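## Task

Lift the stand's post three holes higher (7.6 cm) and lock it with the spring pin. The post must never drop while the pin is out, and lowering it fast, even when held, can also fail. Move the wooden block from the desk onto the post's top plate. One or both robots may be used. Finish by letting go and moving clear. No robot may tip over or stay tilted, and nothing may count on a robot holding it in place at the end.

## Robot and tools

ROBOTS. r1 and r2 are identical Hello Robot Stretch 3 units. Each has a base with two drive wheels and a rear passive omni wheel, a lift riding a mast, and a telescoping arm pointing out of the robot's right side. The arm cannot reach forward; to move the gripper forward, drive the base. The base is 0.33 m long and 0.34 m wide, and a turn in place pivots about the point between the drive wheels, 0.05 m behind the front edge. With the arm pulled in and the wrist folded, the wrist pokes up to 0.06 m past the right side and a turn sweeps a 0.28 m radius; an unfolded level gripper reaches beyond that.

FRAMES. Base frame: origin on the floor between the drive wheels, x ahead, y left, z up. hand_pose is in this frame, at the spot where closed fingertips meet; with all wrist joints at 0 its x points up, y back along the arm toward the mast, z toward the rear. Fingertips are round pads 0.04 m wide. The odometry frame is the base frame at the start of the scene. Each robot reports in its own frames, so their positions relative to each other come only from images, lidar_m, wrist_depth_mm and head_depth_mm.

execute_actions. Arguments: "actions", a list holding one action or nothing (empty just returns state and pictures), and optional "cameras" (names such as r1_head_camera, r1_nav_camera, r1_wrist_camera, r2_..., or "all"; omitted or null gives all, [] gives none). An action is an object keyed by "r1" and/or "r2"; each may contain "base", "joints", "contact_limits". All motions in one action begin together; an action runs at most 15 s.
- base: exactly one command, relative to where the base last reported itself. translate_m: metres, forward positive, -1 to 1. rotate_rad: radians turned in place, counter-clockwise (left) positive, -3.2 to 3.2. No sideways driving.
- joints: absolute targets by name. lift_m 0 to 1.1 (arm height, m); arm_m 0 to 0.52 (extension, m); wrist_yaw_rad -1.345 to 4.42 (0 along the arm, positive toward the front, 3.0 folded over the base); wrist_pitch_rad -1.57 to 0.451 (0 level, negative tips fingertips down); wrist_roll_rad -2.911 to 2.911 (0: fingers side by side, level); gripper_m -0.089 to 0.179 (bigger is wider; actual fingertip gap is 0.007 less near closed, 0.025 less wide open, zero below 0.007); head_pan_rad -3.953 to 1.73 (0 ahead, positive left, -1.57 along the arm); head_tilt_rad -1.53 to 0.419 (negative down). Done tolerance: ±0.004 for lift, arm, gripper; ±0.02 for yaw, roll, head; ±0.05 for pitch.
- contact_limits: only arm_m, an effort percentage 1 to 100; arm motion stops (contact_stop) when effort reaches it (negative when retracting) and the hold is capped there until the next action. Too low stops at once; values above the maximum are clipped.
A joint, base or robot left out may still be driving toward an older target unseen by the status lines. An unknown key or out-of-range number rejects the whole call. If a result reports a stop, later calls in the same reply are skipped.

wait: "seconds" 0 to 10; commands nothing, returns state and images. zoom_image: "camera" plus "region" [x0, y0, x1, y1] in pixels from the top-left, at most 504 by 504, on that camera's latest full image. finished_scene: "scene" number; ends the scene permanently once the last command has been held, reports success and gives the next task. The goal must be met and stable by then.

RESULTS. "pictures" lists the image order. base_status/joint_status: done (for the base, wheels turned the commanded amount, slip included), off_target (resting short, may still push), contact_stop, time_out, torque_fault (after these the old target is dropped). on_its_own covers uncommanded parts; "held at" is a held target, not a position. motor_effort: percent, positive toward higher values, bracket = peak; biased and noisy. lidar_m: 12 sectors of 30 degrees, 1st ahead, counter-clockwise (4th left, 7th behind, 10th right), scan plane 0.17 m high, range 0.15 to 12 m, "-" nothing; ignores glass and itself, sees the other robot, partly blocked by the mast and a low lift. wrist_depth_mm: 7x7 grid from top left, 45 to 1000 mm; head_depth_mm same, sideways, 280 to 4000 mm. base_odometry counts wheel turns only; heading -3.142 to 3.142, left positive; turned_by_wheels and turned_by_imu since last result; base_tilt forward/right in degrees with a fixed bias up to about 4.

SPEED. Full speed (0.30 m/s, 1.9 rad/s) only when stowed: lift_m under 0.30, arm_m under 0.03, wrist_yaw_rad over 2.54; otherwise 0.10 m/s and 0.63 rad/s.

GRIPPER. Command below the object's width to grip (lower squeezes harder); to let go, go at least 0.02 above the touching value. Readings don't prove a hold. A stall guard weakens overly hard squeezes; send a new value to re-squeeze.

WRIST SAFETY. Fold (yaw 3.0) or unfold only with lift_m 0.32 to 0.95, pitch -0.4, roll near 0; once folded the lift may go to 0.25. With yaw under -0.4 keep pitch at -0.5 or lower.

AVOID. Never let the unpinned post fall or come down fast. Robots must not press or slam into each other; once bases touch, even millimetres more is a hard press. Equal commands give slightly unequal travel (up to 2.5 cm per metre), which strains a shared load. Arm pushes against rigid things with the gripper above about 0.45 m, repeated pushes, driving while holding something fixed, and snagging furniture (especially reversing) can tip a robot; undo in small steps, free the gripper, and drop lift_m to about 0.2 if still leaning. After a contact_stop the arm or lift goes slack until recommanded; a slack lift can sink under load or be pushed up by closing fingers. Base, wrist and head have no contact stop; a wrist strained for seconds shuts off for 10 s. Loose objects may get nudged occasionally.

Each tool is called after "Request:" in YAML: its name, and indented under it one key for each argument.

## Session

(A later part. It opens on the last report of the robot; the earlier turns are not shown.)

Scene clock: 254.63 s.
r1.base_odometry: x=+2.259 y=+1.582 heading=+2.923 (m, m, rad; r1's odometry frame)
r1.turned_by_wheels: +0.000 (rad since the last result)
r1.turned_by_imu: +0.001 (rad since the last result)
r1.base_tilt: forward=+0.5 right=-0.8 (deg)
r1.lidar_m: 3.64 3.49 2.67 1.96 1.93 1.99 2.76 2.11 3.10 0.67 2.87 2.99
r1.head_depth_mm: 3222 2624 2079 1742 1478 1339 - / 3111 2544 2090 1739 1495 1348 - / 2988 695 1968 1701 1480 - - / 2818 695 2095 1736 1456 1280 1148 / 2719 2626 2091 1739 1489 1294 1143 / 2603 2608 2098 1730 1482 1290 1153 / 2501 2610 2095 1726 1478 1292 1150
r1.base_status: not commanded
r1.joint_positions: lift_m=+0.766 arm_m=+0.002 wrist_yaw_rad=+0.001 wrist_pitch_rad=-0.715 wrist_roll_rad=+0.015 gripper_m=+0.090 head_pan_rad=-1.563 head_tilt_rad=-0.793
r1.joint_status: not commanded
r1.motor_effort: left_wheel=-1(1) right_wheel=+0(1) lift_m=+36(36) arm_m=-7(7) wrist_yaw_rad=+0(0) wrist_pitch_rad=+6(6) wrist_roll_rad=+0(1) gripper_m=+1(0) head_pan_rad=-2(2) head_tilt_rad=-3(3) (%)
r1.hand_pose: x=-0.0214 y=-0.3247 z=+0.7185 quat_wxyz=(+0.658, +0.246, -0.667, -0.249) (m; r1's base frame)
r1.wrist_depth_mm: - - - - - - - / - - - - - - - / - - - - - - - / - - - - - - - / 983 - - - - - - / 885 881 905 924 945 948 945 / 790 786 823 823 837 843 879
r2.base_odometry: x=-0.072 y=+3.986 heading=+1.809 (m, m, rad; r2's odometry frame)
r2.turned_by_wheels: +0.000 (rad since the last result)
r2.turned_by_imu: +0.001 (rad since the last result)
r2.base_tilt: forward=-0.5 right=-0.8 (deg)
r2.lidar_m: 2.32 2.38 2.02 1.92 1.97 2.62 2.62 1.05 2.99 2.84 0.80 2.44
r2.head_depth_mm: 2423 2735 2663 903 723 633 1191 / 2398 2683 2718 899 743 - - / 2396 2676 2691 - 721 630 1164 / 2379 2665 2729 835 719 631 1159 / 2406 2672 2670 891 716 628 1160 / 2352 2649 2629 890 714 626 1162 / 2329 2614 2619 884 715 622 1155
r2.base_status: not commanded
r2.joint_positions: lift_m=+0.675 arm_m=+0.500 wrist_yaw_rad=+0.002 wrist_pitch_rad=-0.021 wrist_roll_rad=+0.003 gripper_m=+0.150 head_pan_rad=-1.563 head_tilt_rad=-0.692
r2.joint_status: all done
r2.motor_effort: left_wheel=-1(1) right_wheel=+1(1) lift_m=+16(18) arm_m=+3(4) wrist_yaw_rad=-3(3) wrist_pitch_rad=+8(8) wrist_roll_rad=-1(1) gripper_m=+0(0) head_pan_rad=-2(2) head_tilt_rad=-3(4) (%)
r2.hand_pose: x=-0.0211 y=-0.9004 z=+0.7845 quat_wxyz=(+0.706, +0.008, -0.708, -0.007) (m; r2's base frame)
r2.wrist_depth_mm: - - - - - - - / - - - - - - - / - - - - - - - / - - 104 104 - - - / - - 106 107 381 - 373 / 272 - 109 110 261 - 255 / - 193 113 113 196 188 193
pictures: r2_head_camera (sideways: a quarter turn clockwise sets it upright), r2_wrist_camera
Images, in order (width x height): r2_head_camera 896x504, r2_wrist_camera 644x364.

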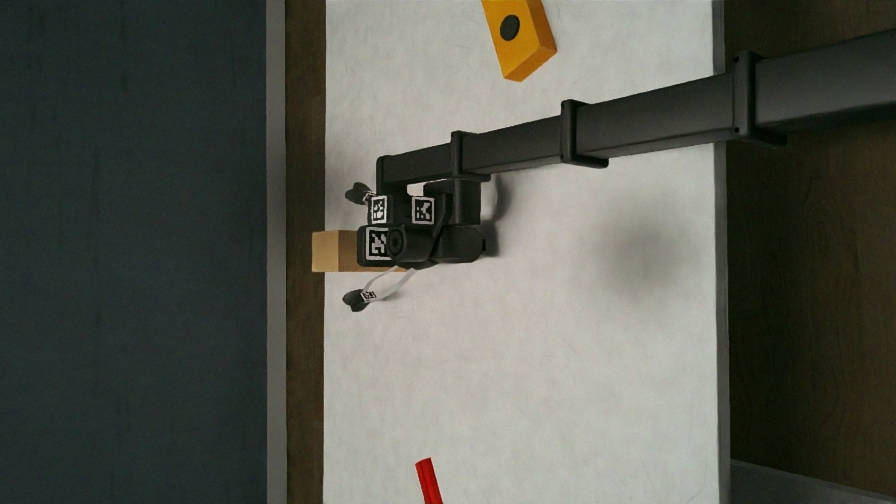

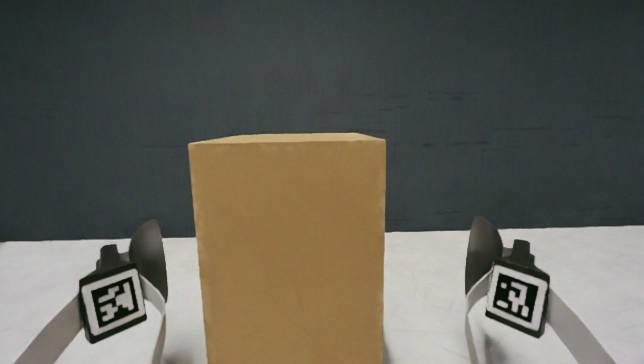

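Request:
execute_actions:
  actions:
    - {"r2":{"base":{"translate_m":0.008},"joints":{"gripper_m":0.0}}}
  cameras: ["r2_wrist_camera"]

Request:
execute_actions:
  actions:
    - {"r2":{"joints":{"lift_m":0.75}}}
  cameras: ["r2_wrist_camera"]

Request:
execute_actions:
  actions:
    - {"r2":{"base":{"rotate_rad":-0.04},"joints":{"arm_m":0.0,"lift_m":0.85}}}
  cameras: ["r2_wrist_camera"]

Request:
execute_actions:
  actions:
    - {"r2":{"base":{"translate_m":-1},"joints":{"lift_m":1.0}}}
  cameras: ["r2_nav_camera"]

Request:
execute_actions:
  actions:
    - {"r2":{"base":{"translate_m":-1}}}
  cameras: ["r2_nav_camera","r1_nav_camera","r2_wrist_camera"]

Scene clock: 264.80 s.
r1.base_odometry: x=+2.259 y=+1.582 heading=+2.923 (m, m, rad; r1's odometry frame)
r1.turned_by_wheels: +0.000 (rad since the last result)
r1.turned_by_imu: +0.001 (rad since the last result)
r1.base_tilt: forward=+0.4 right=-0.6 (deg)
r1.lidar_m: 3.64 3.51 2.67 1.96 1.92 1.99 2.77 2.12 3.11 0.67 2.87 2.98
r1.head_depth_mm: 3177 2652 2093 1742 1483 1337 - / 3088 2554 2111 1749 1487 1348 - / 2951 695 1981 1696 1477 - - / 2828 695 2079 1735 1458 1274 1151 / 2713 2618 2096 1738 1484 1293 1151 / 2604 2616 2099 1741 1486 1299 1148 / 2506 2609 2092 1737 1485 1297 1148
r1.base_status: not commanded
r1.joint_positions: lift_m=+0.766 arm_m=+0.002 wrist_yaw_rad=+0.001 wrist_pitch_rad=-0.715 wrist_roll_rad=+0.015 gripper_m=+0.090 head_pan_rad=-1.563 head_tilt_rad=-0.793
r1.joint_status: not commanded
r1.motor_effort: left_wheel=-1(1) right_wheel=+0(0) lift_m=+36(36) arm_m=-7(7) wrist_yaw_rad=+0(1) wrist_pitch_rad=+6(6) wrist_roll_rad=-1(0) gripper_m=+0(0) head_pan_rad=-3(2) head_tilt_rad=-2(3) (%)
r1.hand_pose: x=-0.0214 y=-0.3247 z=+0.7185 quat_wxyz=(+0.658, +0.246, -0.667, -0.249) (m; r1's base frame)
r1.wrist_depth_mm: - - - - - - - / - - - - - - - / - - - - - - - / - - - - - - - / 968 996 - - - - - / 890 913 921 908 927 937 942 / 791 803 816 849 852 840 848
r2.base_odometry: x=-0.073 y=+3.994 heading=+1.809 (m, m, rad; r2's odometry frame)
r2.turned_by_wheels: +0.000 (rad since the last result)
r2.turned_by_imu: +0.000 (rad since the last result)
r2.base_tilt: forward=-0.5 right=-0.9 (deg)
r2.lidar_m: 2.31 2.37 2.02 1.92 1.97 2.62 2.62 1.06 3.00 2.84 0.79 2.43
r2.head_depth_mm: 2429 2703 2709 908 722 634 1195 / 2408 2676 2726 904 742 - - / 2424 2698 2679 - 720 632 1165 / 2375 2684 2746 836 721 628 1160 / 2380 2666 2654 895 718 627 1163 / 2363 2646 2654 887 713 624 1158 / 2351 2639 2649 885 714 623 1144
r2.base_status: done
r2.joint_positions: lift_m=+0.675 arm_m=+0.500 wrist_yaw_rad=+0.001 wrist_pitch_rad=-0.021 wrist_roll_rad=+0.003 gripper_m=+0.001 head_pan_rad=-1.563 head_tilt_rad=-0.692
r2.joint_status: all done
r2.motor_effort: left_wheel=-1(3) right_wheel=+1(5) lift_m=+16(16) arm_m=+3(3) wrist_yaw_rad=-2(2) wrist_pitch_rad=+8(8) wrist_roll_rad=-1(1) gripper_m=-32(100) head_pan_rad=-2(2) head_tilt_rad=-4(4) (%)
r2.hand_pose: x=-0.0212 y=-0.9004 z=+0.7845 quat_wxyz=(+0.706, +0.008, -0.708, -0.007) (m; r2's base frame)
r2.wrist_depth_mm: - - - - - - - / - - - - - - - / - - - - - - - / - - 104 104 - - - / - - 107 107 108 377 370 / 272 269 109 110 111 258 255 / 203 200 113 113 179 196 195
pictures: r2_wrist_camera
Images, in order (width x height): r2_wrist_camera 644x364.

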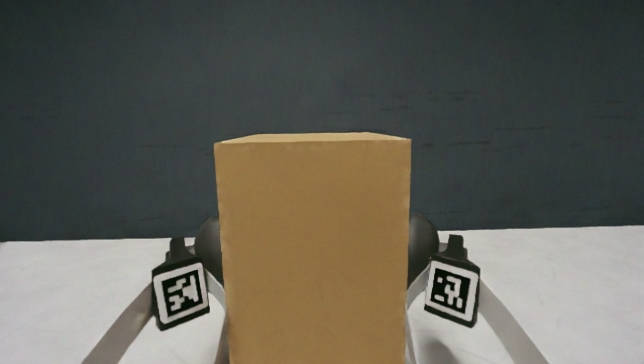

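Scene clock: 266.80 s.
r1.base_odometry: x=+2.259 y=+1.582 heading=+2.923 (m, m, rad; r1's odometry frame)
r1.turned_by_wheels: +0.000 (rad since the last result)
r1.turned_by_imu: +0.000 (rad since the last result)
r1.base_tilt: forward=+0.3 right=-0.6 (deg)
r1.lidar_m: 3.61 3.51 2.67 1.96 1.93 1.99 2.76 2.12 3.11 0.67 2.87 2.99
r1.head_depth_mm: 3166 2649 2111 1737 1480 1337 - / 3093 2550 2099 1736 1484 1342 - / 2976 694 1969 1696 1480 - - / 2855 694 2104 1731 1467 1271 1149 / 2695 2631 2112 1731 1485 1299 1153 / 2570 2629 2093 1729 1480 1292 1150 / 2511 2642 2078 1736 1484 1294 1150
r1.base_status: not commanded
r1.joint_positions: lift_m=+0.766 arm_m=+0.002 wrist_yaw_rad=+0.001 wrist_pitch_rad=-0.715 wrist_roll_rad=+0.015 gripper_m=+0.090 head_pan_rad=-1.563 head_tilt_rad=-0.793
r1.joint_status: not commanded
r1.motor_effort: left_wheel=-1(1) right_wheel=+0(0) lift_m=+37(36) arm_m=-7(6) wrist_yaw_rad=+1(0) wrist_pitch_rad=+6(6) wrist_roll_rad=+0(1) gripper_m=+0(0) head_pan_rad=-2(2) head_tilt_rad=-2(3) (%)
r1.hand_pose: x=-0.0214 y=-0.3247 z=+0.7185 quat_wxyz=(+0.658, +0.246, -0.667, -0.249) (m; r1's base frame)
r1.wrist_depth_mm: - - - - - - - / - - - - - - - / - - - - - - - / - - - - - - - / 950 - - - - - - / 899 899 910 892 925 927 963 / 825 802 820 834 845 859 850
r2.base_odometry: x=-0.073 y=+3.994 heading=+1.809 (m, m, rad; r2's odometry frame)
r2.turned_by_wheels: +0.000 (rad since the last result)
r2.turned_by_imu: +0.000 (rad since the last result)
r2.base_tilt: forward=-0.4 right=-0.8 (deg)
r2.lidar_m: 2.30 2.36 2.02 1.92 1.98 2.63 2.61 1.06 2.99 2.85 0.79 2.43
r2.head_depth_mm: 2439 2718 2717 904 725 633 - / 2425 2714 2695 936 - 647 1159 / 2408 2707 2862 867 720 630 1171 / 2395 2669 2866 866 719 628 1162 / 2384 2642 2654 891 714 627 1160 / 2368 2616 2642 888 714 626 1156 / 2364 2617 2630 884 713 626 1143
r2.base_status: not commanded
r2.joint_positions: lift_m=+0.750 arm_m=+0.500 wrist_yaw_rad=+0.000 wrist_pitch_rad=-0.045 wrist_roll_rad=-0.003 gripper_m=+0.010 head_pan_rad=-1.563 head_tilt_rad=-0.692
r2.joint_status: all done
r2.on_its_own: gripper_m is held at +0.010, not at your +0.000, by its stall guard, which is still easing
r2.motor_effort: left_wheel=-2(2) right_wheel=+0(2) lift_m=+29(30) arm_m=+1(3) wrist_yaw_rad=-1(2) wrist_pitch_rad=+17(18) wrist_roll_rad=+1(2) gripper_m=-3(32) head_pan_rad=-3(2) head_tilt_rad=-3(4) (%)
r2.hand_pose: x=-0.0215 y=-0.8998 z=+0.8527 quat_wxyz=(+0.708, +0.016, -0.706, -0.016) (m; r2's base frame)
r2.wrist_depth_mm: - - - - - - - / - - - - - - - / - - - - - - - / - - - - - - - / - - - 143 - - - / - - 126 129 135 388 385 / 304 304 279 119 275 300 295
pictures: r2_wrist_camera
Images, in order (width x height): r2_wrist_camera 644x364.

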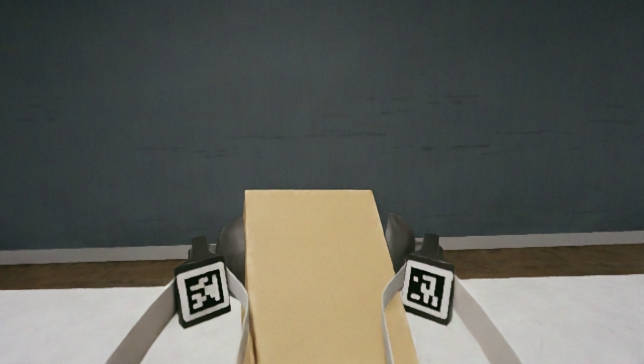

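Scene clock: 271.63 s.
r1.base_odometry: x=+2.259 y=+1.582 heading=+2.923 (m, m, rad; r1's odometry frame)
r1.turned_by_wheels: +0.000 (rad since the last result)
r1.turned_by_imu: +0.001 (rad since the last result)
r1.base_tilt: forward=+0.5 right=-0.6 (deg)
r1.lidar_m: 3.64 3.51 2.67 1.96 1.93 2.00 2.77 2.12 3.11 0.66 2.87 2.99
r1.head_depth_mm: 3218 2656 2107 1747 1490 1339 - / 3074 2584 2104 1728 1484 1348 - / 2973 695 1978 1689 1482 - - / 2810 696 2105 1737 1458 1277 1152 / 2715 2646 2088 1735 1482 1293 1156 / 2622 2617 2089 1730 1476 1293 1156 / 2502 2615 2103 1727 1481 1293 1149
r1.base_status: not commanded
r1.joint_positions: lift_m=+0.766 arm_m=+0.002 wrist_yaw_rad=+0.001 wrist_pitch_rad=-0.715 wrist_roll_rad=+0.015 gripper_m=+0.090 head_pan_rad=-1.563 head_tilt_rad=-0.793
r1.joint_status: not commanded
r1.motor_effort: left_wheel=-1(1) right_wheel=+0(0) lift_m=+37(36) arm_m=-7(6) wrist_yaw_rad=+0(1) wrist_pitch_rad=+6(6) wrist_roll_rad=-1(1) gripper_m=+0(0) head_pan_rad=-2(2) head_tilt_rad=-3(3) (%)
r1.hand_pose: x=-0.0214 y=-0.3247 z=+0.7185 quat_wxyz=(+0.658, +0.246, -0.667, -0.249) (m; r1's base frame)
r1.wrist_depth_mm: - - - - - - - / - - - - - - - / - - - - - - - / - - - - - - - / 997 - - - - - - / 865 926 899 904 917 936 943 / 812 797 818 851 829 843 861
r2.base_odometry: x=-0.073 y=+3.994 heading=+1.769 (m, m, rad; r2's odometry frame)
r2.turned_by_wheels: -0.040 (rad since the last result)
r2.turned_by_imu: -0.040 (rad since the last result)
r2.base_tilt: forward=-0.5 right=-0.8 (deg)
r2.lidar_m: 2.31 2.36 2.05 1.92 1.96 2.54 2.62 1.06 1.08 2.84 0.80 2.46
r2.head_depth_mm: 2459 2772 2714 901 721 633 - / 2434 2736 2715 901 723 641 - / 2386 2723 2686 900 700 - - / 2382 2679 2681 896 458 - 1163 / 2370 2645 2647 893 715 626 1163 / 2329 2644 2657 888 715 626 1157 / 2338 2620 2644 883 713 625 1152
r2.base_status: done
r2.joint_positions: lift_m=+0.850 arm_m=+0.002 wrist_yaw_rad=-0.001 wrist_pitch_rad=-0.046 wrist_roll_rad=-0.003 gripper_m=+0.013 head_pan_rad=-1.563 head_tilt_rad=-0.692
r2.joint_status: all done
joint sent to its limit — the command would take r2.arm_m past its lower limit, so that joint was sent only as far as its limit.
r2.on_its_own: gripper_m is held at +0.012, not at your +0.000, by its stall guard, which is not easing now
r2.motor_effort: left_wheel=+0(4) right_wheel=-1(6) lift_m=+29(29) arm_m=-3(4) wrist_yaw_rad=+0(0) wrist_pitch_rad=+18(18) wrist_roll_rad=+1(1) gripper_m=-20(21) head_pan_rad=-2(3) head_tilt_rad=-3(4) (%)
r2.hand_pose: x=-0.0216 y=-0.4020 z=+0.9525 quat_wxyz=(+0.708, +0.016, -0.706, -0.017) (m; r2's base frame)
r2.wrist_depth_mm: - - - - - - - / - - - - - - - / - - - - - - - / - - - - - - - / - 896 865 143 865 856 875 / 620 601 126 130 135 605 587 / 468 468 422 119 416 432 433
pictures: r2_wrist_camera
Images, in order (width x height): r2_wrist_camera 644x364.

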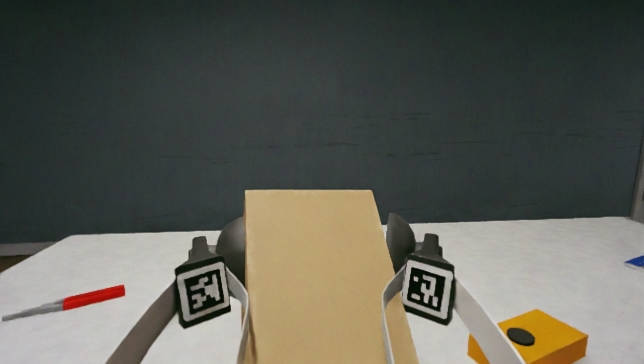

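Scene clock: 282.57 s.
r1.base_odometry: x=+2.259 y=+1.582 heading=+2.923 (m, m, rad; r1's odometry frame)
r1.turned_by_wheels: +0.000 (rad since the last result)
r1.turned_by_imu: +0.002 (rad since the last result)
r1.base_tilt: forward=+0.6 right=-0.5 (deg)
r1.lidar_m: 3.63 3.51 2.67 1.96 1.93 1.99 2.77 2.11 2.20 0.67 2.87 2.99
r1.head_depth_mm: 3253 2649 2104 1729 1487 1333 - / 3081 2561 2111 1741 1489 1347 - / 2943 693 1990 1688 1485 - - / 2821 692 2101 1741 1447 1274 1153 / 2724 2630 2086 1738 1485 1292 1146 / 2609 2632 2088 1737 1486 1299 1148 / 2489 2613 2093 1740 1478 1293 1148
r1.base_status: not commanded
r1.joint_positions: lift_m=+0.766 arm_m=+0.002 wrist_yaw_rad=+0.001 wrist_pitch_rad=-0.715 wrist_roll_rad=+0.015 gripper_m=+0.090 head_pan_rad=-1.563 head_tilt_rad=-0.793
r1.joint_status: not commanded
r1.motor_effort: left_wheel=-1(1) right_wheel=+1(0) lift_m=+37(36) arm_m=-6(7) wrist_yaw_rad=-1(1) wrist_pitch_rad=+6(6) wrist_roll_rad=-1(0) gripper_m=+0(1) head_pan_rad=-2(2) head_tilt_rad=-4(3) (%)
r1.hand_pose: x=-0.0214 y=-0.3247 z=+0.7185 quat_wxyz=(+0.658, +0.246, -0.667, -0.249) (m; r1's base frame)
r1.wrist_depth_mm: - - - - - - - / - - - - - - - / - - - - - - - / - - - - - - - / 988 - - - - - - / 901 923 920 896 932 955 975 / 796 803 833 839 842 855 855
r2.base_odometry: x=+0.124 y=+3.014 heading=+1.769 (m, m, rad; r2's odometry frame)
r2.turned_by_wheels: +0.000 (rad since the last result)
r2.turned_by_imu: -0.001 (rad since the last result)
r2.base_tilt: forward=-0.5 right=-0.9 (deg)
r2.lidar_m: 3.31 2.86 1.96 1.84 1.87 2.41 5.46 1.65 3.14 0.77 0.76 1.58
r2.head_depth_mm: 2527 2855 2998 - - - - / 2500 2811 2822 - - - 1139 / 2477 2780 2959 - - - 1140 / 2468 2760 2954 - 1579 1346 1159 / 2453 2737 2572 959 758 1309 1158 / 2429 2709 1179 877 713 1259 1129 / 2384 2678 1179 875 713 1284 1160
r2.base_status: done
r2.joint_positions: lift_m=+1.000 arm_m=+0.002 wrist_yaw_rad=-0.001 wrist_pitch_rad=-0.046 wrist_roll_rad=-0.003 gripper_m=+0.016 head_pan_rad=-1.563 head_tilt_rad=-0.692
r2.joint_status: all done
r2.on_its_own: gripper_m is held at +0.015, not at your +0.000, by its stall guard, which is not easing now
r2.motor_effort: left_wheel=+1(2) right_wheel=-2(3) lift_m=+29(31) arm_m=-3(3) wrist_yaw_rad=+1(0) wrist_pitch_rad=+18(17) wrist_roll_rad=+1(1) gripper_m=-19(20) head_pan_rad=-2(2) head_tilt_rad=-3(3) (%)
r2.hand_pose: x=-0.0216 y=-0.4020 z=+1.1025 quat_wxyz=(+0.708, +0.016, -0.706, -0.017) (m; r2's base frame)
r2.wrist_depth_mm: - - - - - - - / - - - - - - - / - - - - - - - / - - - - - - - / - - - 143 - - - / 946 937 126 130 135 - - / 712 700 630 119 - - -
pictures: r2_nav_camera (sideways: a quarter turn counterclockwise sets it upright)
Images, in order (width x height): r2_nav_camera 672x504.

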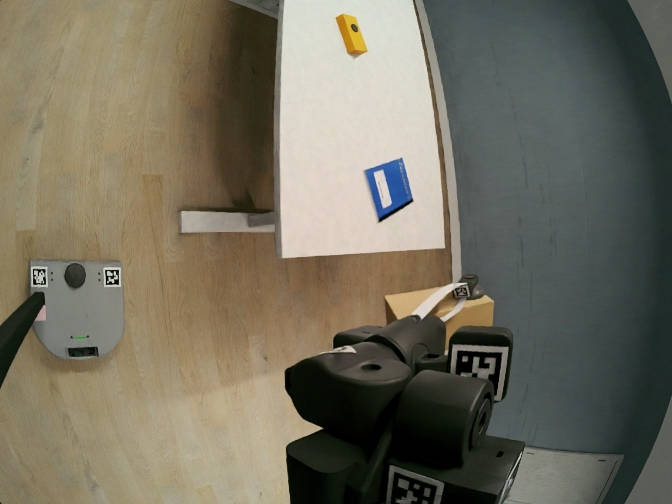

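Scene clock: 293.53 s.
r1.base_odometry: x=+2.259 y=+1.582 heading=+2.923 (m, m, rad; r1's odometry frame)
r1.turned_by_wheels: +0.000 (rad since the last result)
r1.turned_by_imu: +0.002 (rad since the last result)
r1.base_tilt: forward=+0.4 right=-0.7 (deg)
r1.lidar_m: 3.63 3.51 2.68 1.95 1.93 2.00 2.77 2.12 4.04 0.66 2.87 2.98
r1.head_depth_mm: 3204 2632 2088 1722 1484 1340 - / 3000 2480 2033 1667 1494 1350 - / 2982 694 1737 1658 1486 - - / 2812 693 2099 1739 1452 1280 1154 / 2730 2621 2108 1721 1479 1291 1150 / 2606 2626 2091 1730 1478 1289 1150 / 2479 2598 2091 1733 1478 1298 1152
r1.base_status: not commanded
r1.joint_positions: lift_m=+0.766 arm_m=+0.002 wrist_yaw_rad=+0.001 wrist_pitch_rad=-0.715 wrist_roll_rad=+0.015 gripper_m=+0.090 head_pan_rad=-1.563 head_tilt_rad=-0.793
r1.joint_status: not commanded
r1.motor_effort: left_wheel=-1(1) right_wheel=+0(0) lift_m=+36(36) arm_m=-7(7) wrist_yaw_rad=+0(1) wrist_pitch_rad=+6(6) wrist_roll_rad=+0(0) gripper_m=+1(0) head_pan_rad=-2(2) head_tilt_rad=-3(3) (%)
r1.hand_pose: x=-0.0214 y=-0.3247 z=+0.7185 quat_wxyz=(+0.658, +0.246, -0.667, -0.249) (m; r1's base frame)
r1.wrist_depth_mm: - - - - - - - / - - - - - - - / - - - - - - - / - - - - - - - / 965 - - - - - - / 887 912 896 913 924 930 947 / 807 782 821 832 839 842 851
r2.base_odometry: x=+0.321 y=+2.033 heading=+1.770 (m, m, rad; r2's odometry frame)
r2.turned_by_wheels: +0.000 (rad since the last result)
r2.turned_by_imu: -0.002 (rad since the last result)
r2.base_tilt: forward=-0.5 right=-0.9 (deg)
r2.lidar_m: 2.54 2.74 1.87 1.76 1.79 2.30 4.48 0.78 0.78 3.02 3.07 1.41
r2.head_depth_mm: 2582 2912 2984 - - - - / 2588 2890 2842 - - - 1147 / 2560 2874 3026 - - - 1143 / 2543 2856 2921 - 1582 1347 1159 / 2496 2821 2734 1998 1617 1346 1155 / 2470 2796 2659 2006 1618 1342 1161 / 2458 2744 2617 1993 1609 1340 1150
r2.base_status: done
r2.joint_positions: lift_m=+1.000 arm_m=+0.002 wrist_yaw_rad=-0.001 wrist_pitch_rad=-0.046 wrist_roll_rad=-0.003 gripper_m=+0.016 head_pan_rad=-1.563 head_tilt_rad=-0.692
r2.joint_status: not commanded
r2.on_its_own: gripper_m is held at +0.015, not at your +0.000, by its stall guard, which is not easing now
r2.motor_effort: left_wheel=+1(3) right_wheel=+0(6) lift_m=+29(29) arm_m=-3(3) wrist_yaw_rad=+0(0) wrist_pitch_rad=+18(17) wrist_roll_rad=+1(1) gripper_m=-19(19) head_pan_rad=-2(3) head_tilt_rad=-3(4) (%)
r2.hand_pose: x=-0.0216 y=-0.4020 z=+1.1025 quat_wxyz=(+0.708, +0.016, -0.706, -0.017) (m; r2's base frame)
r2.wrist_depth_mm: - - - - - - - / - - - - - - - / - - - - - - - / - - - - - - - / - - - 143 - - - / - - 126 130 135 - - / - - - 119 - - -
pictures: r1_nav_camera (sideways: a quarter turn counterclockwise sets it upright), r2_nav_camera (sideways: a quarter turn counterclockwise sets it upright), r2_wrist_camera
Images, in order (width x height): r1_nav_camera 672x504, r2_nav_camera 672x504, r2_wrist_camera 644x364.

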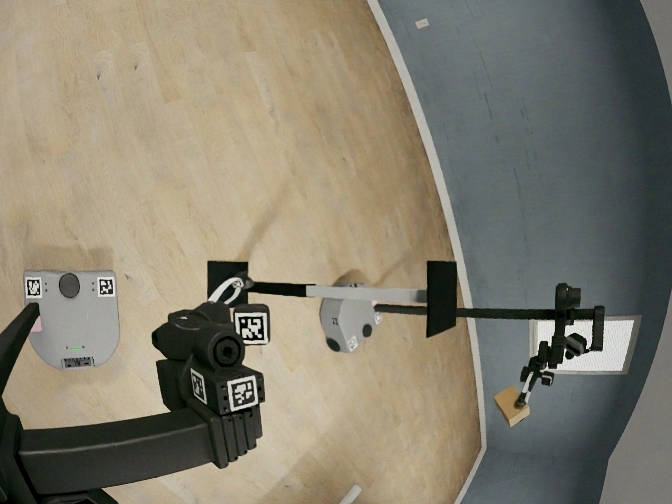

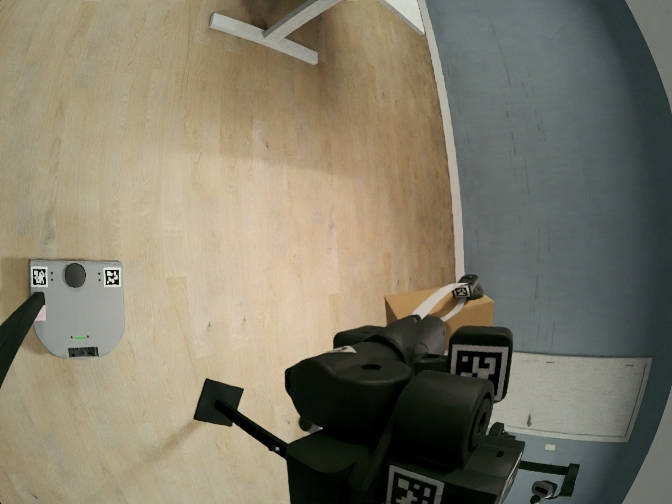

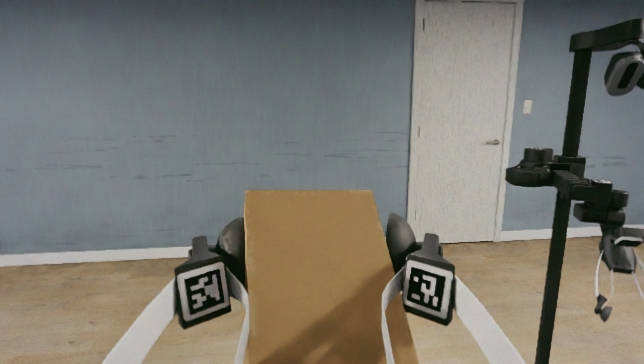

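Request:
execute_actions:
  actions:
    - {"r2":{"base":{"rotate_rad":-0.76},"joints":{"wrist_pitch_rad":0.45,"lift_m":0.95,"head_tilt_rad":-0.45}},"r1":{"joints":{"head_tilt_rad":-0.35}}}

Scene clock: 300.77 s.
r1.base_odometry: x=+2.259 y=+1.582 heading=+2.923 (m, m, rad; r1's odometry frame)
r1.turned_by_wheels: +0.000 (rad since the last result)
r1.turned_by_imu: +0.001 (rad since the last result)
r1.base_tilt: forward=+0.5 right=-0.8 (deg)
r1.lidar_m: 3.62 3.51 2.67 1.96 1.93 2.00 2.76 2.12 4.03 0.67 2.87 2.98
r1.head_depth_mm: 3102 1384 3655 3432 2371 1820 1464 / 2970 1441 1023 3235 2193 1669 1475 / 2822 3027 3256 3381 746 1635 1467 / 2743 2919 3086 3204 743 1733 1377 / 2624 2742 2964 3104 2330 1795 1451 / 2502 2626 2838 2981 2321 1794 1446 / 2411 2550 2698 2840 2316 1782 1448
r1.base_status: not commanded
r1.joint_positions: lift_m=+0.766 arm_m=+0.002 wrist_yaw_rad=+0.001 wrist_pitch_rad=-0.715 wrist_roll_rad=+0.015 gripper_m=+0.090 head_pan_rad=-1.563 head_tilt_rad=-0.360
r1.joint_status: all done
r1.motor_effort: left_wheel=-1(1) right_wheel=+1(0) lift_m=+37(36) arm_m=-6(7) wrist_yaw_rad=-1(0) wrist_pitch_rad=+6(6) wrist_roll_rad=+0(0) gripper_m=+0(0) head_pan_rad=-2(2) head_tilt_rad=+4(32) (%)
r1.hand_pose: x=-0.0214 y=-0.3247 z=+0.7185 quat_wxyz=(+0.658, +0.246, -0.667, -0.249) (m; r1's base frame)
r1.wrist_depth_mm: - - - - - - - / - - - - - - - / - - - - - - - / - - - - - - - / 961 - - - - - - / 877 892 899 909 910 955 953 / 798 808 821 832 822 851 866
r2.base_odometry: x=+0.321 y=+2.033 heading=+1.010 (m, m, rad; r2's odometry frame)
r2.turned_by_wheels: -0.760 (rad since the last result)
r2.turned_by_imu: -0.774 (rad since the last result)
r2.base_tilt: forward=-0.5 right=-0.8 (deg)
r2.lidar_m: 1.41 2.53 3.96 2.11 1.76 1.76 1.96 3.20 4.48 0.78 3.02 3.02
r2.head_depth_mm: - - - 2959 2086 - - / - - - 2820 2186 1689 - / - - - 348 352 - - / 3875 - - 342 386 - 1240 / 3440 3616 - 2602 2072 1598 1309 / 3044 3256 1448 2761 1782 1568 1313 / 2875 3001 3139 2893 2065 1595 1309
r2.base_status: done
r2.joint_positions: lift_m=+0.950 arm_m=+0.002 wrist_yaw_rad=-0.001 wrist_pitch_rad=+0.394 wrist_roll_rad=-0.003 gripper_m=+0.016 head_pan_rad=-1.563 head_tilt_rad=-0.458
r2.joint_status: wrist_pitch_rad off_target (ended at +0.394, target +0.450); the others done
joint sent to its limit — the command would take r2.wrist_pitch_rad past its upper limit, so that joint was sent only as far as its limit.
r2.on_its_own: gripper_m is held at +0.015, not at your +0.000, by its stall guard, which is not easing now
r2.motor_effort: left_wheel=+1(5) right_wheel=-2(4) lift_m=+18(25) arm_m=-3(3) wrist_yaw_rad=+0(1) wrist_pitch_rad=+20(22) wrist_roll_rad=+0(0) gripper_m=-19(20) head_pan_rad=-3(3) head_tilt_rad=+3(20) (%)
r2.hand_pose: x=-0.0215 y=-0.3929 z=+1.1652 quat_wxyz=(+0.695, -0.139, -0.692, +0.138) (m; r2's base frame)
r2.wrist_depth_mm: - - - - - - - / - - - - - - - / - - - - - - - / - - - - - - - / - - - 143 - - - / - - 126 130 135 - - / - - - 119 - - -
pictures: r1_head_camera (sideways: a quarter turn clockwise sets it upright), r1_nav_camera (sideways: a quarter turn counterclockwise sets it upright), r1_wrist_camera, r2_head_camera (sideways: a quarter turn clockwise sets it upright), r2_nav_camera (sideways: a quarter turn counterclockwise sets it upright), r2_wrist_camera
Images, in order (width x height): r1_head_camera 896x504, r1_nav_camera 672x504, r1_wrist_camera 644x364, r2_head_camera 896x504, r2_nav_camera 672x504, r2_wrist_camera 644x364.

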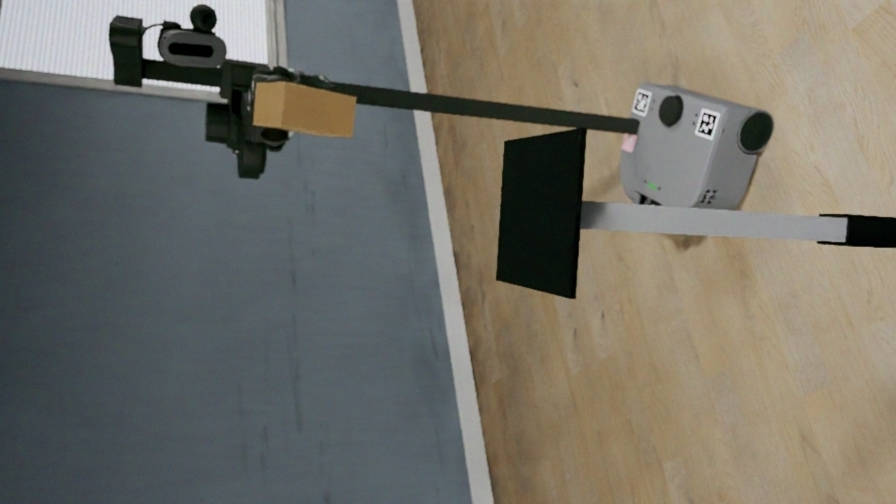

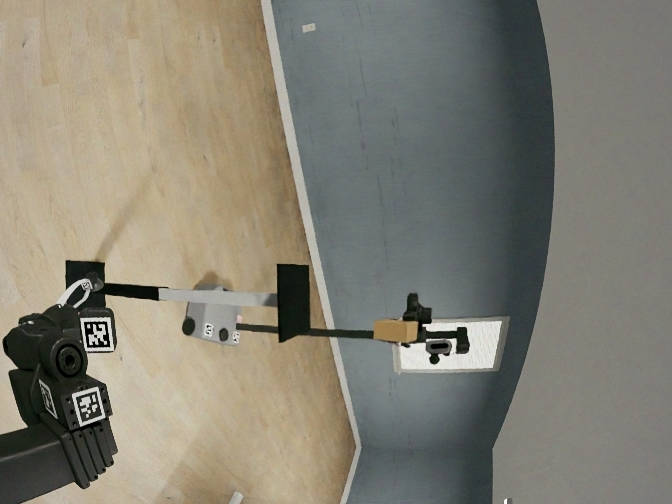

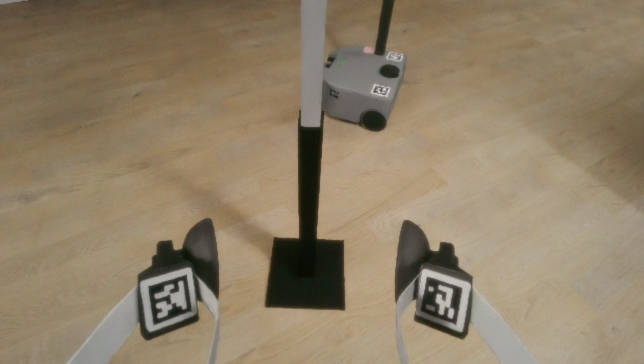

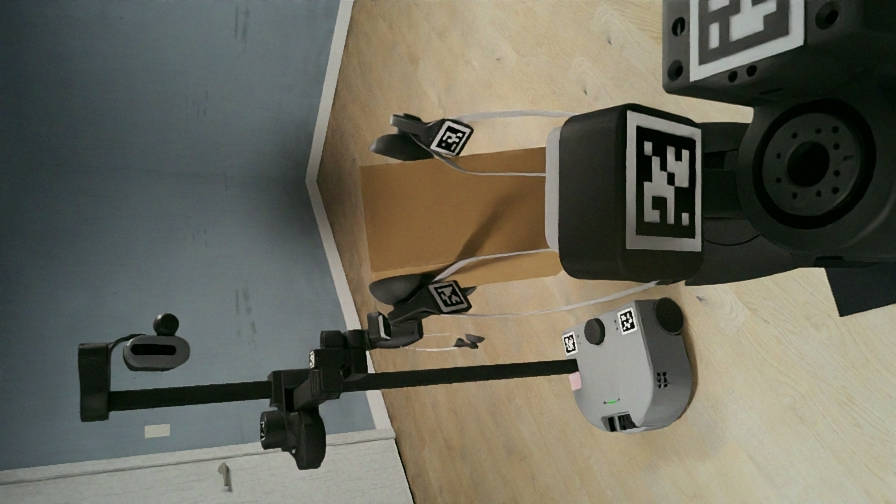

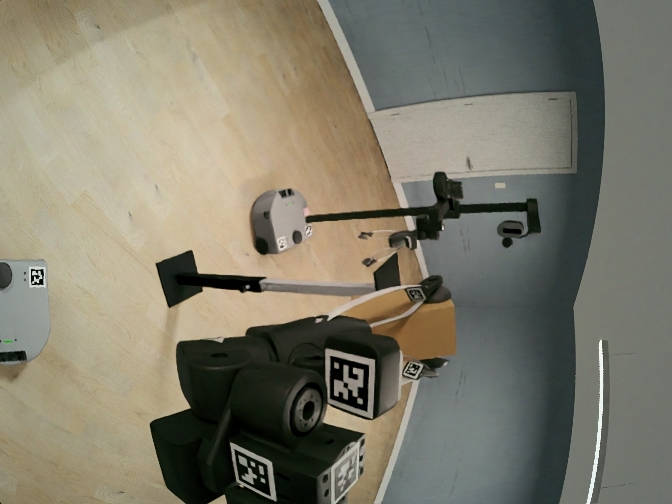

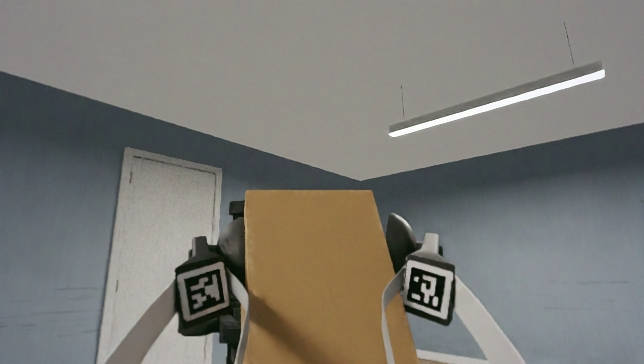

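Request:
execute_actions:
  actions:
    - {"r2":{"joints":{"wrist_pitch_rad":-0.77,"lift_m":1.09,"head_tilt_rad":-0.5}}}
  cameras: []

Request:
execute_actions:
  actions:
    - {"r2":{"joints":{"arm_m":0.3}}}
  cameras: ["r1_head_camera","r2_head_camera","r2_wrist_camera"]

Scene clock: 310.03 s.
r1.base_odometry: x=+2.259 y=+1.582 heading=+2.923 (m, m, rad; r1's odometry frame)
r1.turned_by_wheels: +0.000 (rad since the last result)
r1.turned_by_imu: +0.001 (rad since the last result)
r1.base_tilt: forward=+0.5 right=-0.5 (deg)
r1.lidar_m: 3.64 3.50 2.67 1.96 1.93 2.00 2.77 2.12 4.02 0.67 2.87 3.00
r1.head_depth_mm: 3053 1355 3647 3466 2398 1823 1477 / 2985 1355 1169 3243 2174 1686 1470 / 2817 3010 3300 3340 744 1645 1459 / 2716 2900 3094 3209 738 1737 1379 / 2603 2743 2926 3070 2324 1792 1441 / 2507 2661 2834 2960 2320 1789 1444 / 2391 2557 2710 2856 2309 1772 1441
r1.base_status: not commanded
r1.joint_positions: lift_m=+0.766 arm_m=+0.002 wrist_yaw_rad=+0.001 wrist_pitch_rad=-0.715 wrist_roll_rad=+0.015 gripper_m=+0.090 head_pan_rad=-1.563 head_tilt_rad=-0.360
r1.joint_status: not commanded
r1.motor_effort: left_wheel=-1(1) right_wheel=+0(1) lift_m=+36(36) arm_m=-7(7) wrist_yaw_rad=-1(0) wrist_pitch_rad=+6(6) wrist_roll_rad=-1(0) gripper_m=-1(1) head_pan_rad=-2(2) head_tilt_rad=+5(4) (%)
r1.hand_pose: x=-0.0214 y=-0.3247 z=+0.7185 quat_wxyz=(+0.658, +0.246, -0.667, -0.249) (m; r1's base frame)
r1.wrist_depth_mm: - - - - - - - / - - - - - - - / - - - - - - - / - - - - - - - / 972 - - - - - - / 884 897 912 882 911 965 954 / 810 783 805 827 825 851 848
r2.base_odometry: x=+0.321 y=+2.033 heading=+1.010 (m, m, rad; r2's odometry frame)
r2.turned_by_wheels: +0.000 (rad since the last result)
r2.turned_by_imu: +0.001 (rad since the last result)
r2.base_tilt: forward=-0.5 right=-0.8 (deg)
r2.lidar_m: 1.41 2.54 3.95 2.11 1.76 1.75 1.97 3.18 4.45 0.78 3.02 3.00
r2.head_depth_mm: - - - - - - - / - - - - - - - / - - - - - - - / 3833 - - - 942 - 305 / 3421 3671 3764 2589 1831 1516 1283 / 3018 3277 3424 2551 1745 1552 1278 / 2842 3011 3223 2733 1973 1552 1283
r2.base_status: not commanded
r2.joint_positions: lift_m=+1.090 arm_m=+0.002 wrist_yaw_rad=-0.001 wrist_pitch_rad=-0.793 wrist_roll_rad=-0.003 gripper_m=+0.016 head_pan_rad=-1.563 head_tilt_rad=-0.493
r2.joint_status: all done
r2.on_its_own: gripper_m is held at +0.015, not at your +0.000, by its stall guard, which is not easing now
r2.motor_effort: left_wheel=+1(1) right_wheel=-2(1) lift_m=+29(30) arm_m=-3(3) wrist_yaw_rad=+1(1) wrist_pitch_rad=+9(19) wrist_roll_rad=+1(1) gripper_m=-19(20) head_pan_rad=-2(2) head_tilt_rad=-3(7) (%)
r2.hand_pose: x=-0.0217 y=-0.3096 z=+1.0287 quat_wxyz=(+0.653, +0.273, -0.651, -0.273) (m; r2's base frame)
r2.wrist_depth_mm: - - - - - - - / - - - - - - - / - - - - - - - / - - - 928 - - - / - - - 141 - - - / - - 128 132 137 - - / - - - 123 - - -
pictures: none
No camera images: the call's "cameras" was empty. Leave "cameras" out to get every camera's image.

Scene clock: 313.43 s.
r1.base_odometry: x=+2.259 y=+1.582 heading=+2.923 (m, m, rad; r1's odometry frame)
r1.turned_by_wheels: +0.000 (rad since the last result)
r1.turned_by_imu: +0.001 (rad since the last result)
r1.base_tilt: forward=+0.5 right=-0.6 (deg)
r1.lidar_m: 3.64 3.51 2.67 1.96 1.93 2.00 2.77 2.12 4.02 0.67 2.87 2.98
r1.head_depth_mm: 3115 1362 3677 3474 2383 1819 1463 / 2946 1277 1486 2881 2167 1670 1477 / 2862 2989 3205 3023 747 1637 1461 / 2733 2915 3100 3174 739 1734 1372 / 2601 2763 2951 3139 2327 1791 1457 / 2497 2631 2809 2964 2316 1781 1447 / 2398 2539 2684 2829 2316 1773 1443
r1.base_status: not commanded
r1.joint_positions: lift_m=+0.766 arm_m=+0.002 wrist_yaw_rad=+0.001 wrist_pitch_rad=-0.715 wrist_roll_rad=+0.015 gripper_m=+0.090 head_pan_rad=-1.563 head_tilt_rad=-0.360
r1.joint_status: not commanded
r1.motor_effort: left_wheel=-1(1) right_wheel=+0(0) lift_m=+37(36) arm_m=-7(6) wrist_yaw_rad=+0(0) wrist_pitch_rad=+6(6) wrist_roll_rad=-1(1) gripper_m=+0(0) head_pan_rad=-2(2) head_tilt_rad=+5(5) (%)
r1.hand_pose: x=-0.0214 y=-0.3247 z=+0.7185 quat_wxyz=(+0.658, +0.246, -0.667, -0.249) (m; r1's base frame)
r1.wrist_depth_mm: - - - - - - - / - - - - - - - / - - - - - - - / - - - - - - - / 994 - - - - - - / 891 886 901 891 916 950 965 / 803 819 800 835 833 861 853
r2.base_odometry: x=+0.321 y=+2.033 heading=+1.010 (m, m, rad; r2's odometry frame)
r2.turned_by_wheels: +0.000 (rad since the last result)
r2.turned_by_imu: +0.000 (rad since the last result)
r2.base_tilt: forward=-0.5 right=-0.8 (deg)
r2.lidar_m: 1.41 2.53 3.96 2.12 1.76 1.76 1.96 3.20 4.48 0.78 3.03 3.02
r2.head_depth_mm: 3895 - - 2780 2012 1565 1292 / - - - 2753 1997 1579 1288 / - - - 2469 1990 1569 1284 / 3879 - - 561 1770 1437 1238 / 3487 3655 3780 2595 1824 1555 1283 / 3031 3246 3439 2564 1736 1548 1285 / 2880 2999 3187 2715 1964 1557 1278
r2.base_status: not commanded
r2.joint_positions: lift_m=+1.090 arm_m=+0.300 wrist_yaw_rad=-0.001 wrist_pitch_rad=-0.794 wrist_roll_rad=-0.003 gripper_m=+0.016 head_pan_rad=-1.563 head_tilt_rad=-0.494
r2.joint_status: all done
r2.on_its_own: gripper_m is held at +0.015, not at your +0.000, by its stall guard, which is not easing now
r2.motor_effort: left_wheel=+1(2) right_wheel=-1(2) lift_m=+29(29) arm_m=+3(4) wrist_yaw_rad=+0(1) wrist_pitch_rad=+9(9) wrist_roll_rad=+1(1) gripper_m=-19(19) head_pan_rad=-1(3) head_tilt_rad=-3(3) (%)
r2.hand_pose: x=-0.0217 y=-0.6071 z=+1.0285 quat_wxyz=(+0.653, +0.274, -0.651, -0.274) (m; r2's base frame)
r2.wrist_depth_mm: - - - - - - - / - - - 372 - - - / - - - 322 - - - / - - - 299 - - - / - - - 141 - - - / - - 128 132 137 - - / - - - 124 - - -
pictures: r1_head_camera (sideways: a quarter turn clockwise sets it upright), r2_head_camera (sideways: a quarter turn clockwise sets it upright), r2_wrist_camera
Images, in order (width x height): r1_head_camera 896x504, r2_head_camera 896x504, r2_wrist_camera 644x364.

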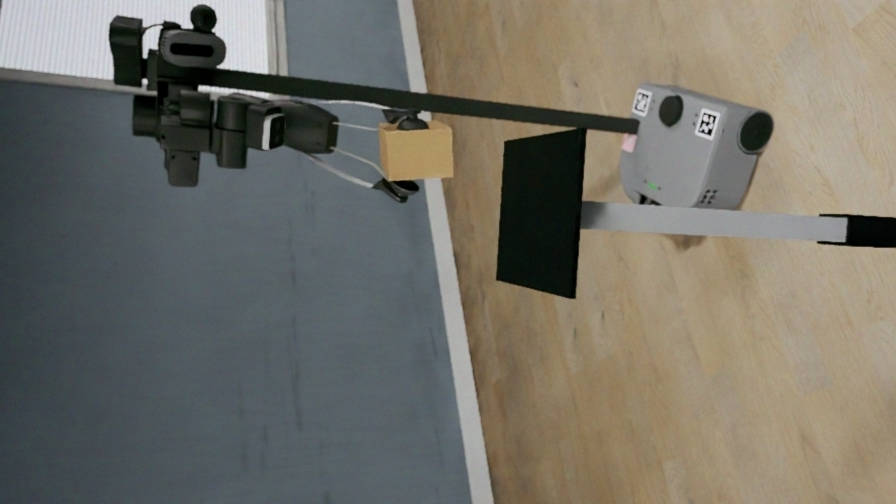

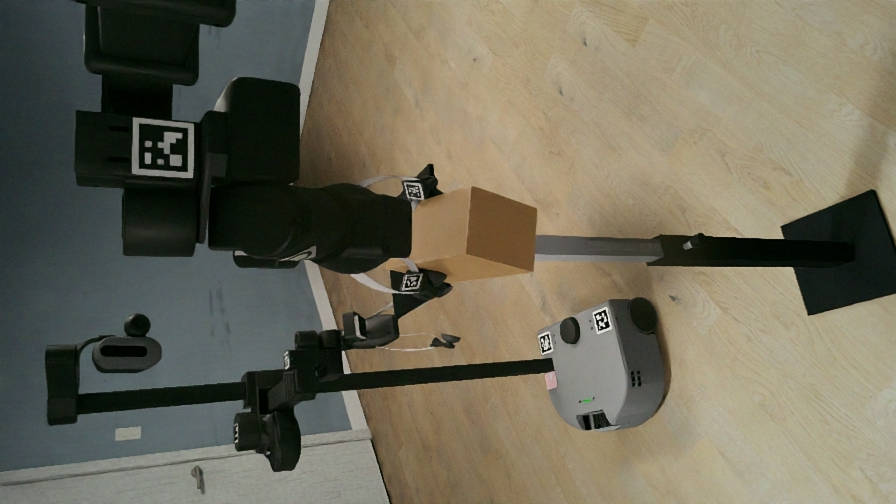

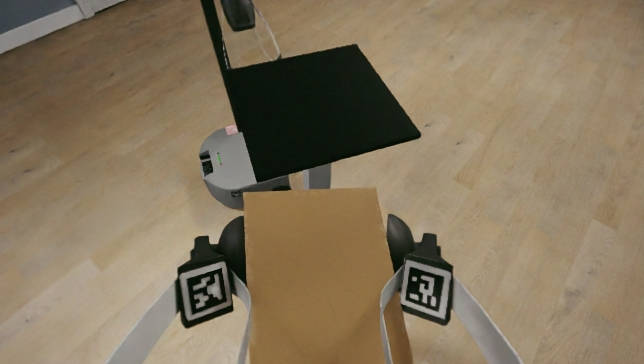

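Request:
execute_actions:
  actions:
    - {"r2":{"joints":{"arm_m":0.52}}}
  cameras: []

Request:
execute_actions:
  actions:
    - {"r2":{"joints":{"lift_m":1.05}}}
  cameras: ["r1_head_camera","r2_head_camera","r2_wrist_camera"]

Scene clock: 318.80 s.
r1.base_odometry: x=+2.259 y=+1.582 heading=+2.923 (m, m, rad; r1's odometry frame)
r1.turned_by_wheels: +0.000 (rad since the last result)
r1.turned_by_imu: +0.001 (rad since the last result)
r1.base_tilt: forward=+0.4 right=-0.6 (deg)
r1.lidar_m: 3.62 3.51 2.68 1.96 1.93 1.99 2.77 2.12 4.02 0.67 2.87 2.99
r1.head_depth_mm: 3088 1369 3650 3450 2392 1812 1474 / 2993 1381 3390 3263 2183 1671 1461 / 2848 730 711 749 712 1638 1458 / 2675 2850 3096 783 728 1735 1381 / 2594 2784 2957 3052 2340 1785 1451 / 2478 2666 2797 2979 2337 1781 1445 / 2422 2563 2690 2843 2302 1767 1447
r1.base_status: not commanded
r1.joint_positions: lift_m=+0.766 arm_m=+0.002 wrist_yaw_rad=+0.001 wrist_pitch_rad=-0.715 wrist_roll_rad=+0.015 gripper_m=+0.090 head_pan_rad=-1.563 head_tilt_rad=-0.360
r1.joint_status: not commanded
r1.motor_effort: left_wheel=-1(1) right_wheel=+1(1) lift_m=+37(36) arm_m=-7(7) wrist_yaw_rad=+0(0) wrist_pitch_rad=+6(6) wrist_roll_rad=+0(1) gripper_m=-1(1) head_pan_rad=-2(1) head_tilt_rad=+4(5) (%)
r1.hand_pose: x=-0.0214 y=-0.3247 z=+0.7185 quat_wxyz=(+0.658, +0.246, -0.667, -0.249) (m; r1's base frame)
r1.wrist_depth_mm: - - - - - - - / - - - - - - - / - - - - - - - / - - - - - - - / 985 - - - - - - / 889 913 911 905 939 938 983 / 809 796 818 836 829 860 870
r2.base_odometry: x=+0.321 y=+2.033 heading=+1.010 (m, m, rad; r2's odometry frame)
r2.turned_by_wheels: +0.000 (rad since the last result)
r2.turned_by_imu: +0.001 (rad since the last result)
r2.base_tilt: forward=-0.5 right=-0.8 (deg)
r2.lidar_m: 1.41 2.53 3.99 2.11 1.76 1.75 1.97 3.17 4.47 0.78 3.03 3.01
r2.head_depth_mm: 3830 - - 2783 2001 1576 1290 / - - - 2776 1990 1571 1282 / - - - 2602 1994 1571 1286 / 3838 - 781 849 1836 1430 1236 / 3461 3703 3788 2570 1802 1557 1277 / 3015 3249 3472 2571 1737 1552 1281 / 2868 3003 3245 2672 1962 1545 1271
r2.base_status: not commanded
r2.joint_positions: lift_m=+1.090 arm_m=+0.520 wrist_yaw_rad=-0.001 wrist_pitch_rad=-0.794 wrist_roll_rad=-0.003 gripper_m=+0.016 head_pan_rad=-1.563 head_tilt_rad=-0.494
r2.joint_status: all done
r2.on_its_own: gripper_m is held at +0.015, not at your +0.000, by its stall guard, which is not easing now
r2.motor_effort: left_wheel=+1(1) right_wheel=-2(1) lift_m=+29(29) arm_m=+3(3) wrist_yaw_rad=+0(0) wrist_pitch_rad=+9(9) wrist_roll_rad=+1(1) gripper_m=-19(18) head_pan_rad=-2(2) head_tilt_rad=-2(2) (%)
r2.hand_pose: x=-0.0217 y=-0.8271 z=+1.0285 quat_wxyz=(+0.653, +0.274, -0.651, -0.274) (m; r2's base frame)
r2.wrist_depth_mm: - - - - - - - / - - - - - - - / - - - - - - - / - - - - - - - / - - - 141 - - - / - - 128 132 137 - - / - - 208 124 207 - -
pictures: none
No camera images: the call's "cameras" was empty. Leave "cameras" out to get every camera's image.

Scene clock: 321.33 s.
r1.base_odometry: x=+2.259 y=+1.582 heading=+2.923 (m, m, rad; r1's odometry frame)
r1.turned_by_wheels: +0.000 (rad since the last result)
r1.turned_by_imu: +0.000 (rad since the last result)
r1.base_tilt: forward=+0.5 right=-0.6 (deg)
r1.lidar_m: 3.62 3.50 2.67 1.95 1.92 2.00 2.77 2.11 4.02 0.67 2.86 2.98
r1.head_depth_mm: 3140 1370 3636 3465 2386 1827 1482 / 2951 1390 3391 3231 2201 1675 1473 / 2838 955 717 720 713 1634 1458 / 2722 2881 3108 3176 730 1736 1380 / 2604 2755 2930 3092 2322 1778 1450 / 2497 2640 2831 2952 2336 1788 1447 / 2381 2574 2683 2825 2302 1763 1441
r1.base_status: not commanded
r1.joint_positions: lift_m=+0.766 arm_m=+0.002 wrist_yaw_rad=+0.001 wrist_pitch_rad=-0.715 wrist_roll_rad=+0.015 gripper_m=+0.090 head_pan_rad=-1.563 head_tilt_rad=-0.360
r1.joint_status: not commanded
r1.motor_effort: left_wheel=-1(1) right_wheel=+0(0) lift_m=+37(37) arm_m=-6(6) wrist_yaw_rad=-1(1) wrist_pitch_rad=+6(6) wrist_roll_rad=-1(0) gripper_m=+2(0) head_pan_rad=-2(2) head_tilt_rad=+5(6) (%)
r1.hand_pose: x=-0.0214 y=-0.3247 z=+0.7185 quat_wxyz=(+0.658, +0.246, -0.667, -0.249) (m; r1's base frame)
r1.wrist_depth_mm: - - - - - - - / - - - - - - - / - - - - - - - / - - - - - - - / - 983 - - - - - / 898 914 903 905 918 927 956 / 803 791 837 841 834 835 857
r2.base_odometry: x=+0.321 y=+2.033 heading=+1.010 (m, m, rad; r2's odometry frame)
r2.turned_by_wheels: +0.000 (rad since the last result)
r2.turned_by_imu: +0.002 (rad since the last result)
r2.base_tilt: forward=-0.5 right=-0.8 (deg)
r2.lidar_m: 1.41 2.54 3.96 2.11 1.77 1.76 1.97 3.21 4.44 0.78 3.03 3.01
r2.head_depth_mm: - - - 2751 1992 1573 1292 / - - - 2766 2011 1563 1291 / - - - 2589 1981 1557 1284 / 3817 - 814 851 1837 1478 1241 / 3384 3696 3781 2602 1823 1560 1274 / 3019 3261 3403 2587 1741 1552 1282 / 2858 3031 3199 2719 1969 1551 1274
r2.base_status: not commanded
r2.joint_positions: lift_m=+1.062 arm_m=+0.520 wrist_yaw_rad=+0.000 wrist_pitch_rad=-0.736 wrist_roll_rad=-0.008 gripper_m=+0.016 head_pan_rad=-1.563 head_tilt_rad=-0.494
r2.joint_status: lift_m contact_stop (moved -0.027 of -0.040)
r2.on_its_own: gripper_m is held at +0.015, not at your +0.000, by its stall guard, which is not easing now; lift_m is slack since a contact_stop, until your next command for it (your +1.050 is given up)
r2.motor_effort: left_wheel=+0(3) right_wheel=-1(5) lift_m=+22(27) arm_m=+2(3) wrist_yaw_rad=-1(3) wrist_pitch_rad=-13(16) wrist_roll_rad=+2(3) gripper_m=-19(20) head_pan_rad=-3(3) head_tilt_rad=-3(2) (%)
r2.hand_pose: x=-0.0216 y=-0.8386 z=+1.0114 quat_wxyz=(+0.663, +0.255, -0.657, -0.254) (m; r2's base frame)
r2.wrist_depth_mm: - - - - - - - / - - 895 - - - - / - - - - - - - / - - - - - - - / - - - 147 - - - / - - 128 132 134 - - / - - 196 119 128 - -
pictures: r1_head_camera (sideways: a quarter turn clockwise sets it upright), r2_head_camera (sideways: a quarter turn clockwise sets it upright), r2_wrist_camera
Images, in order (width x height): r1_head_camera 896x504, r2_head_camera 896x504, r2_wrist_camera 644x364.

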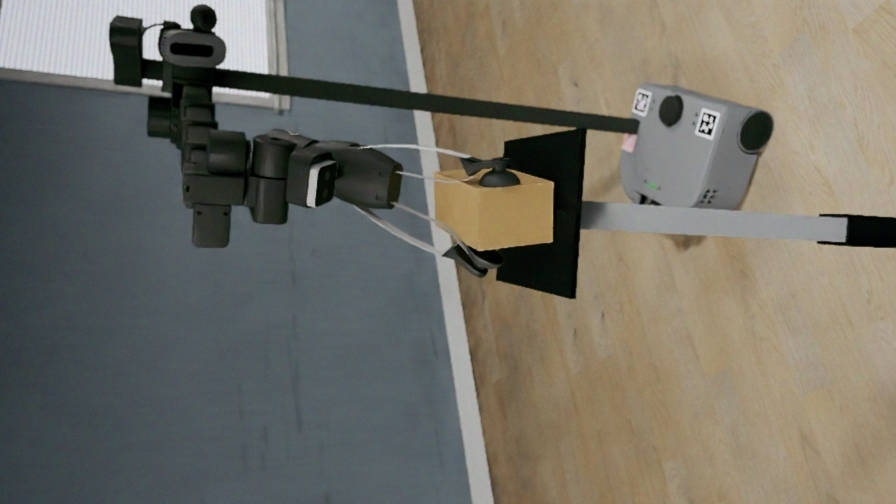

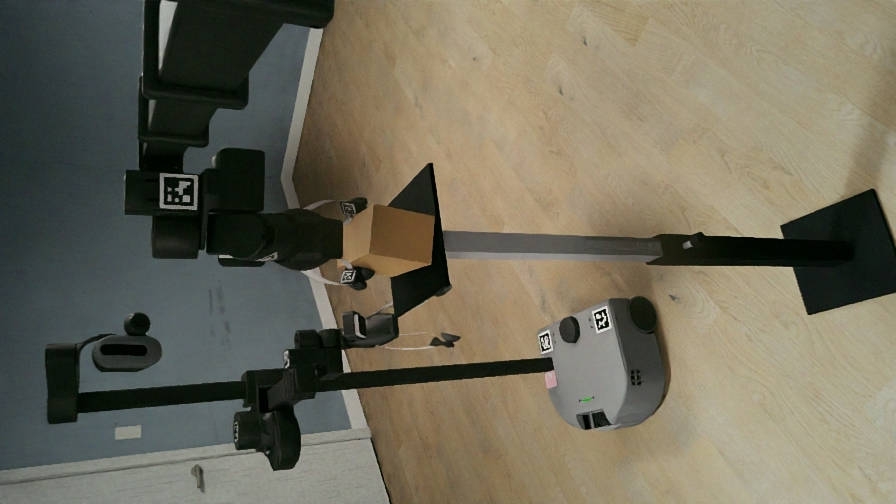

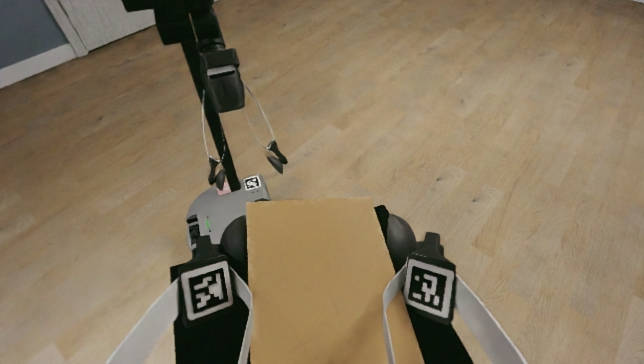

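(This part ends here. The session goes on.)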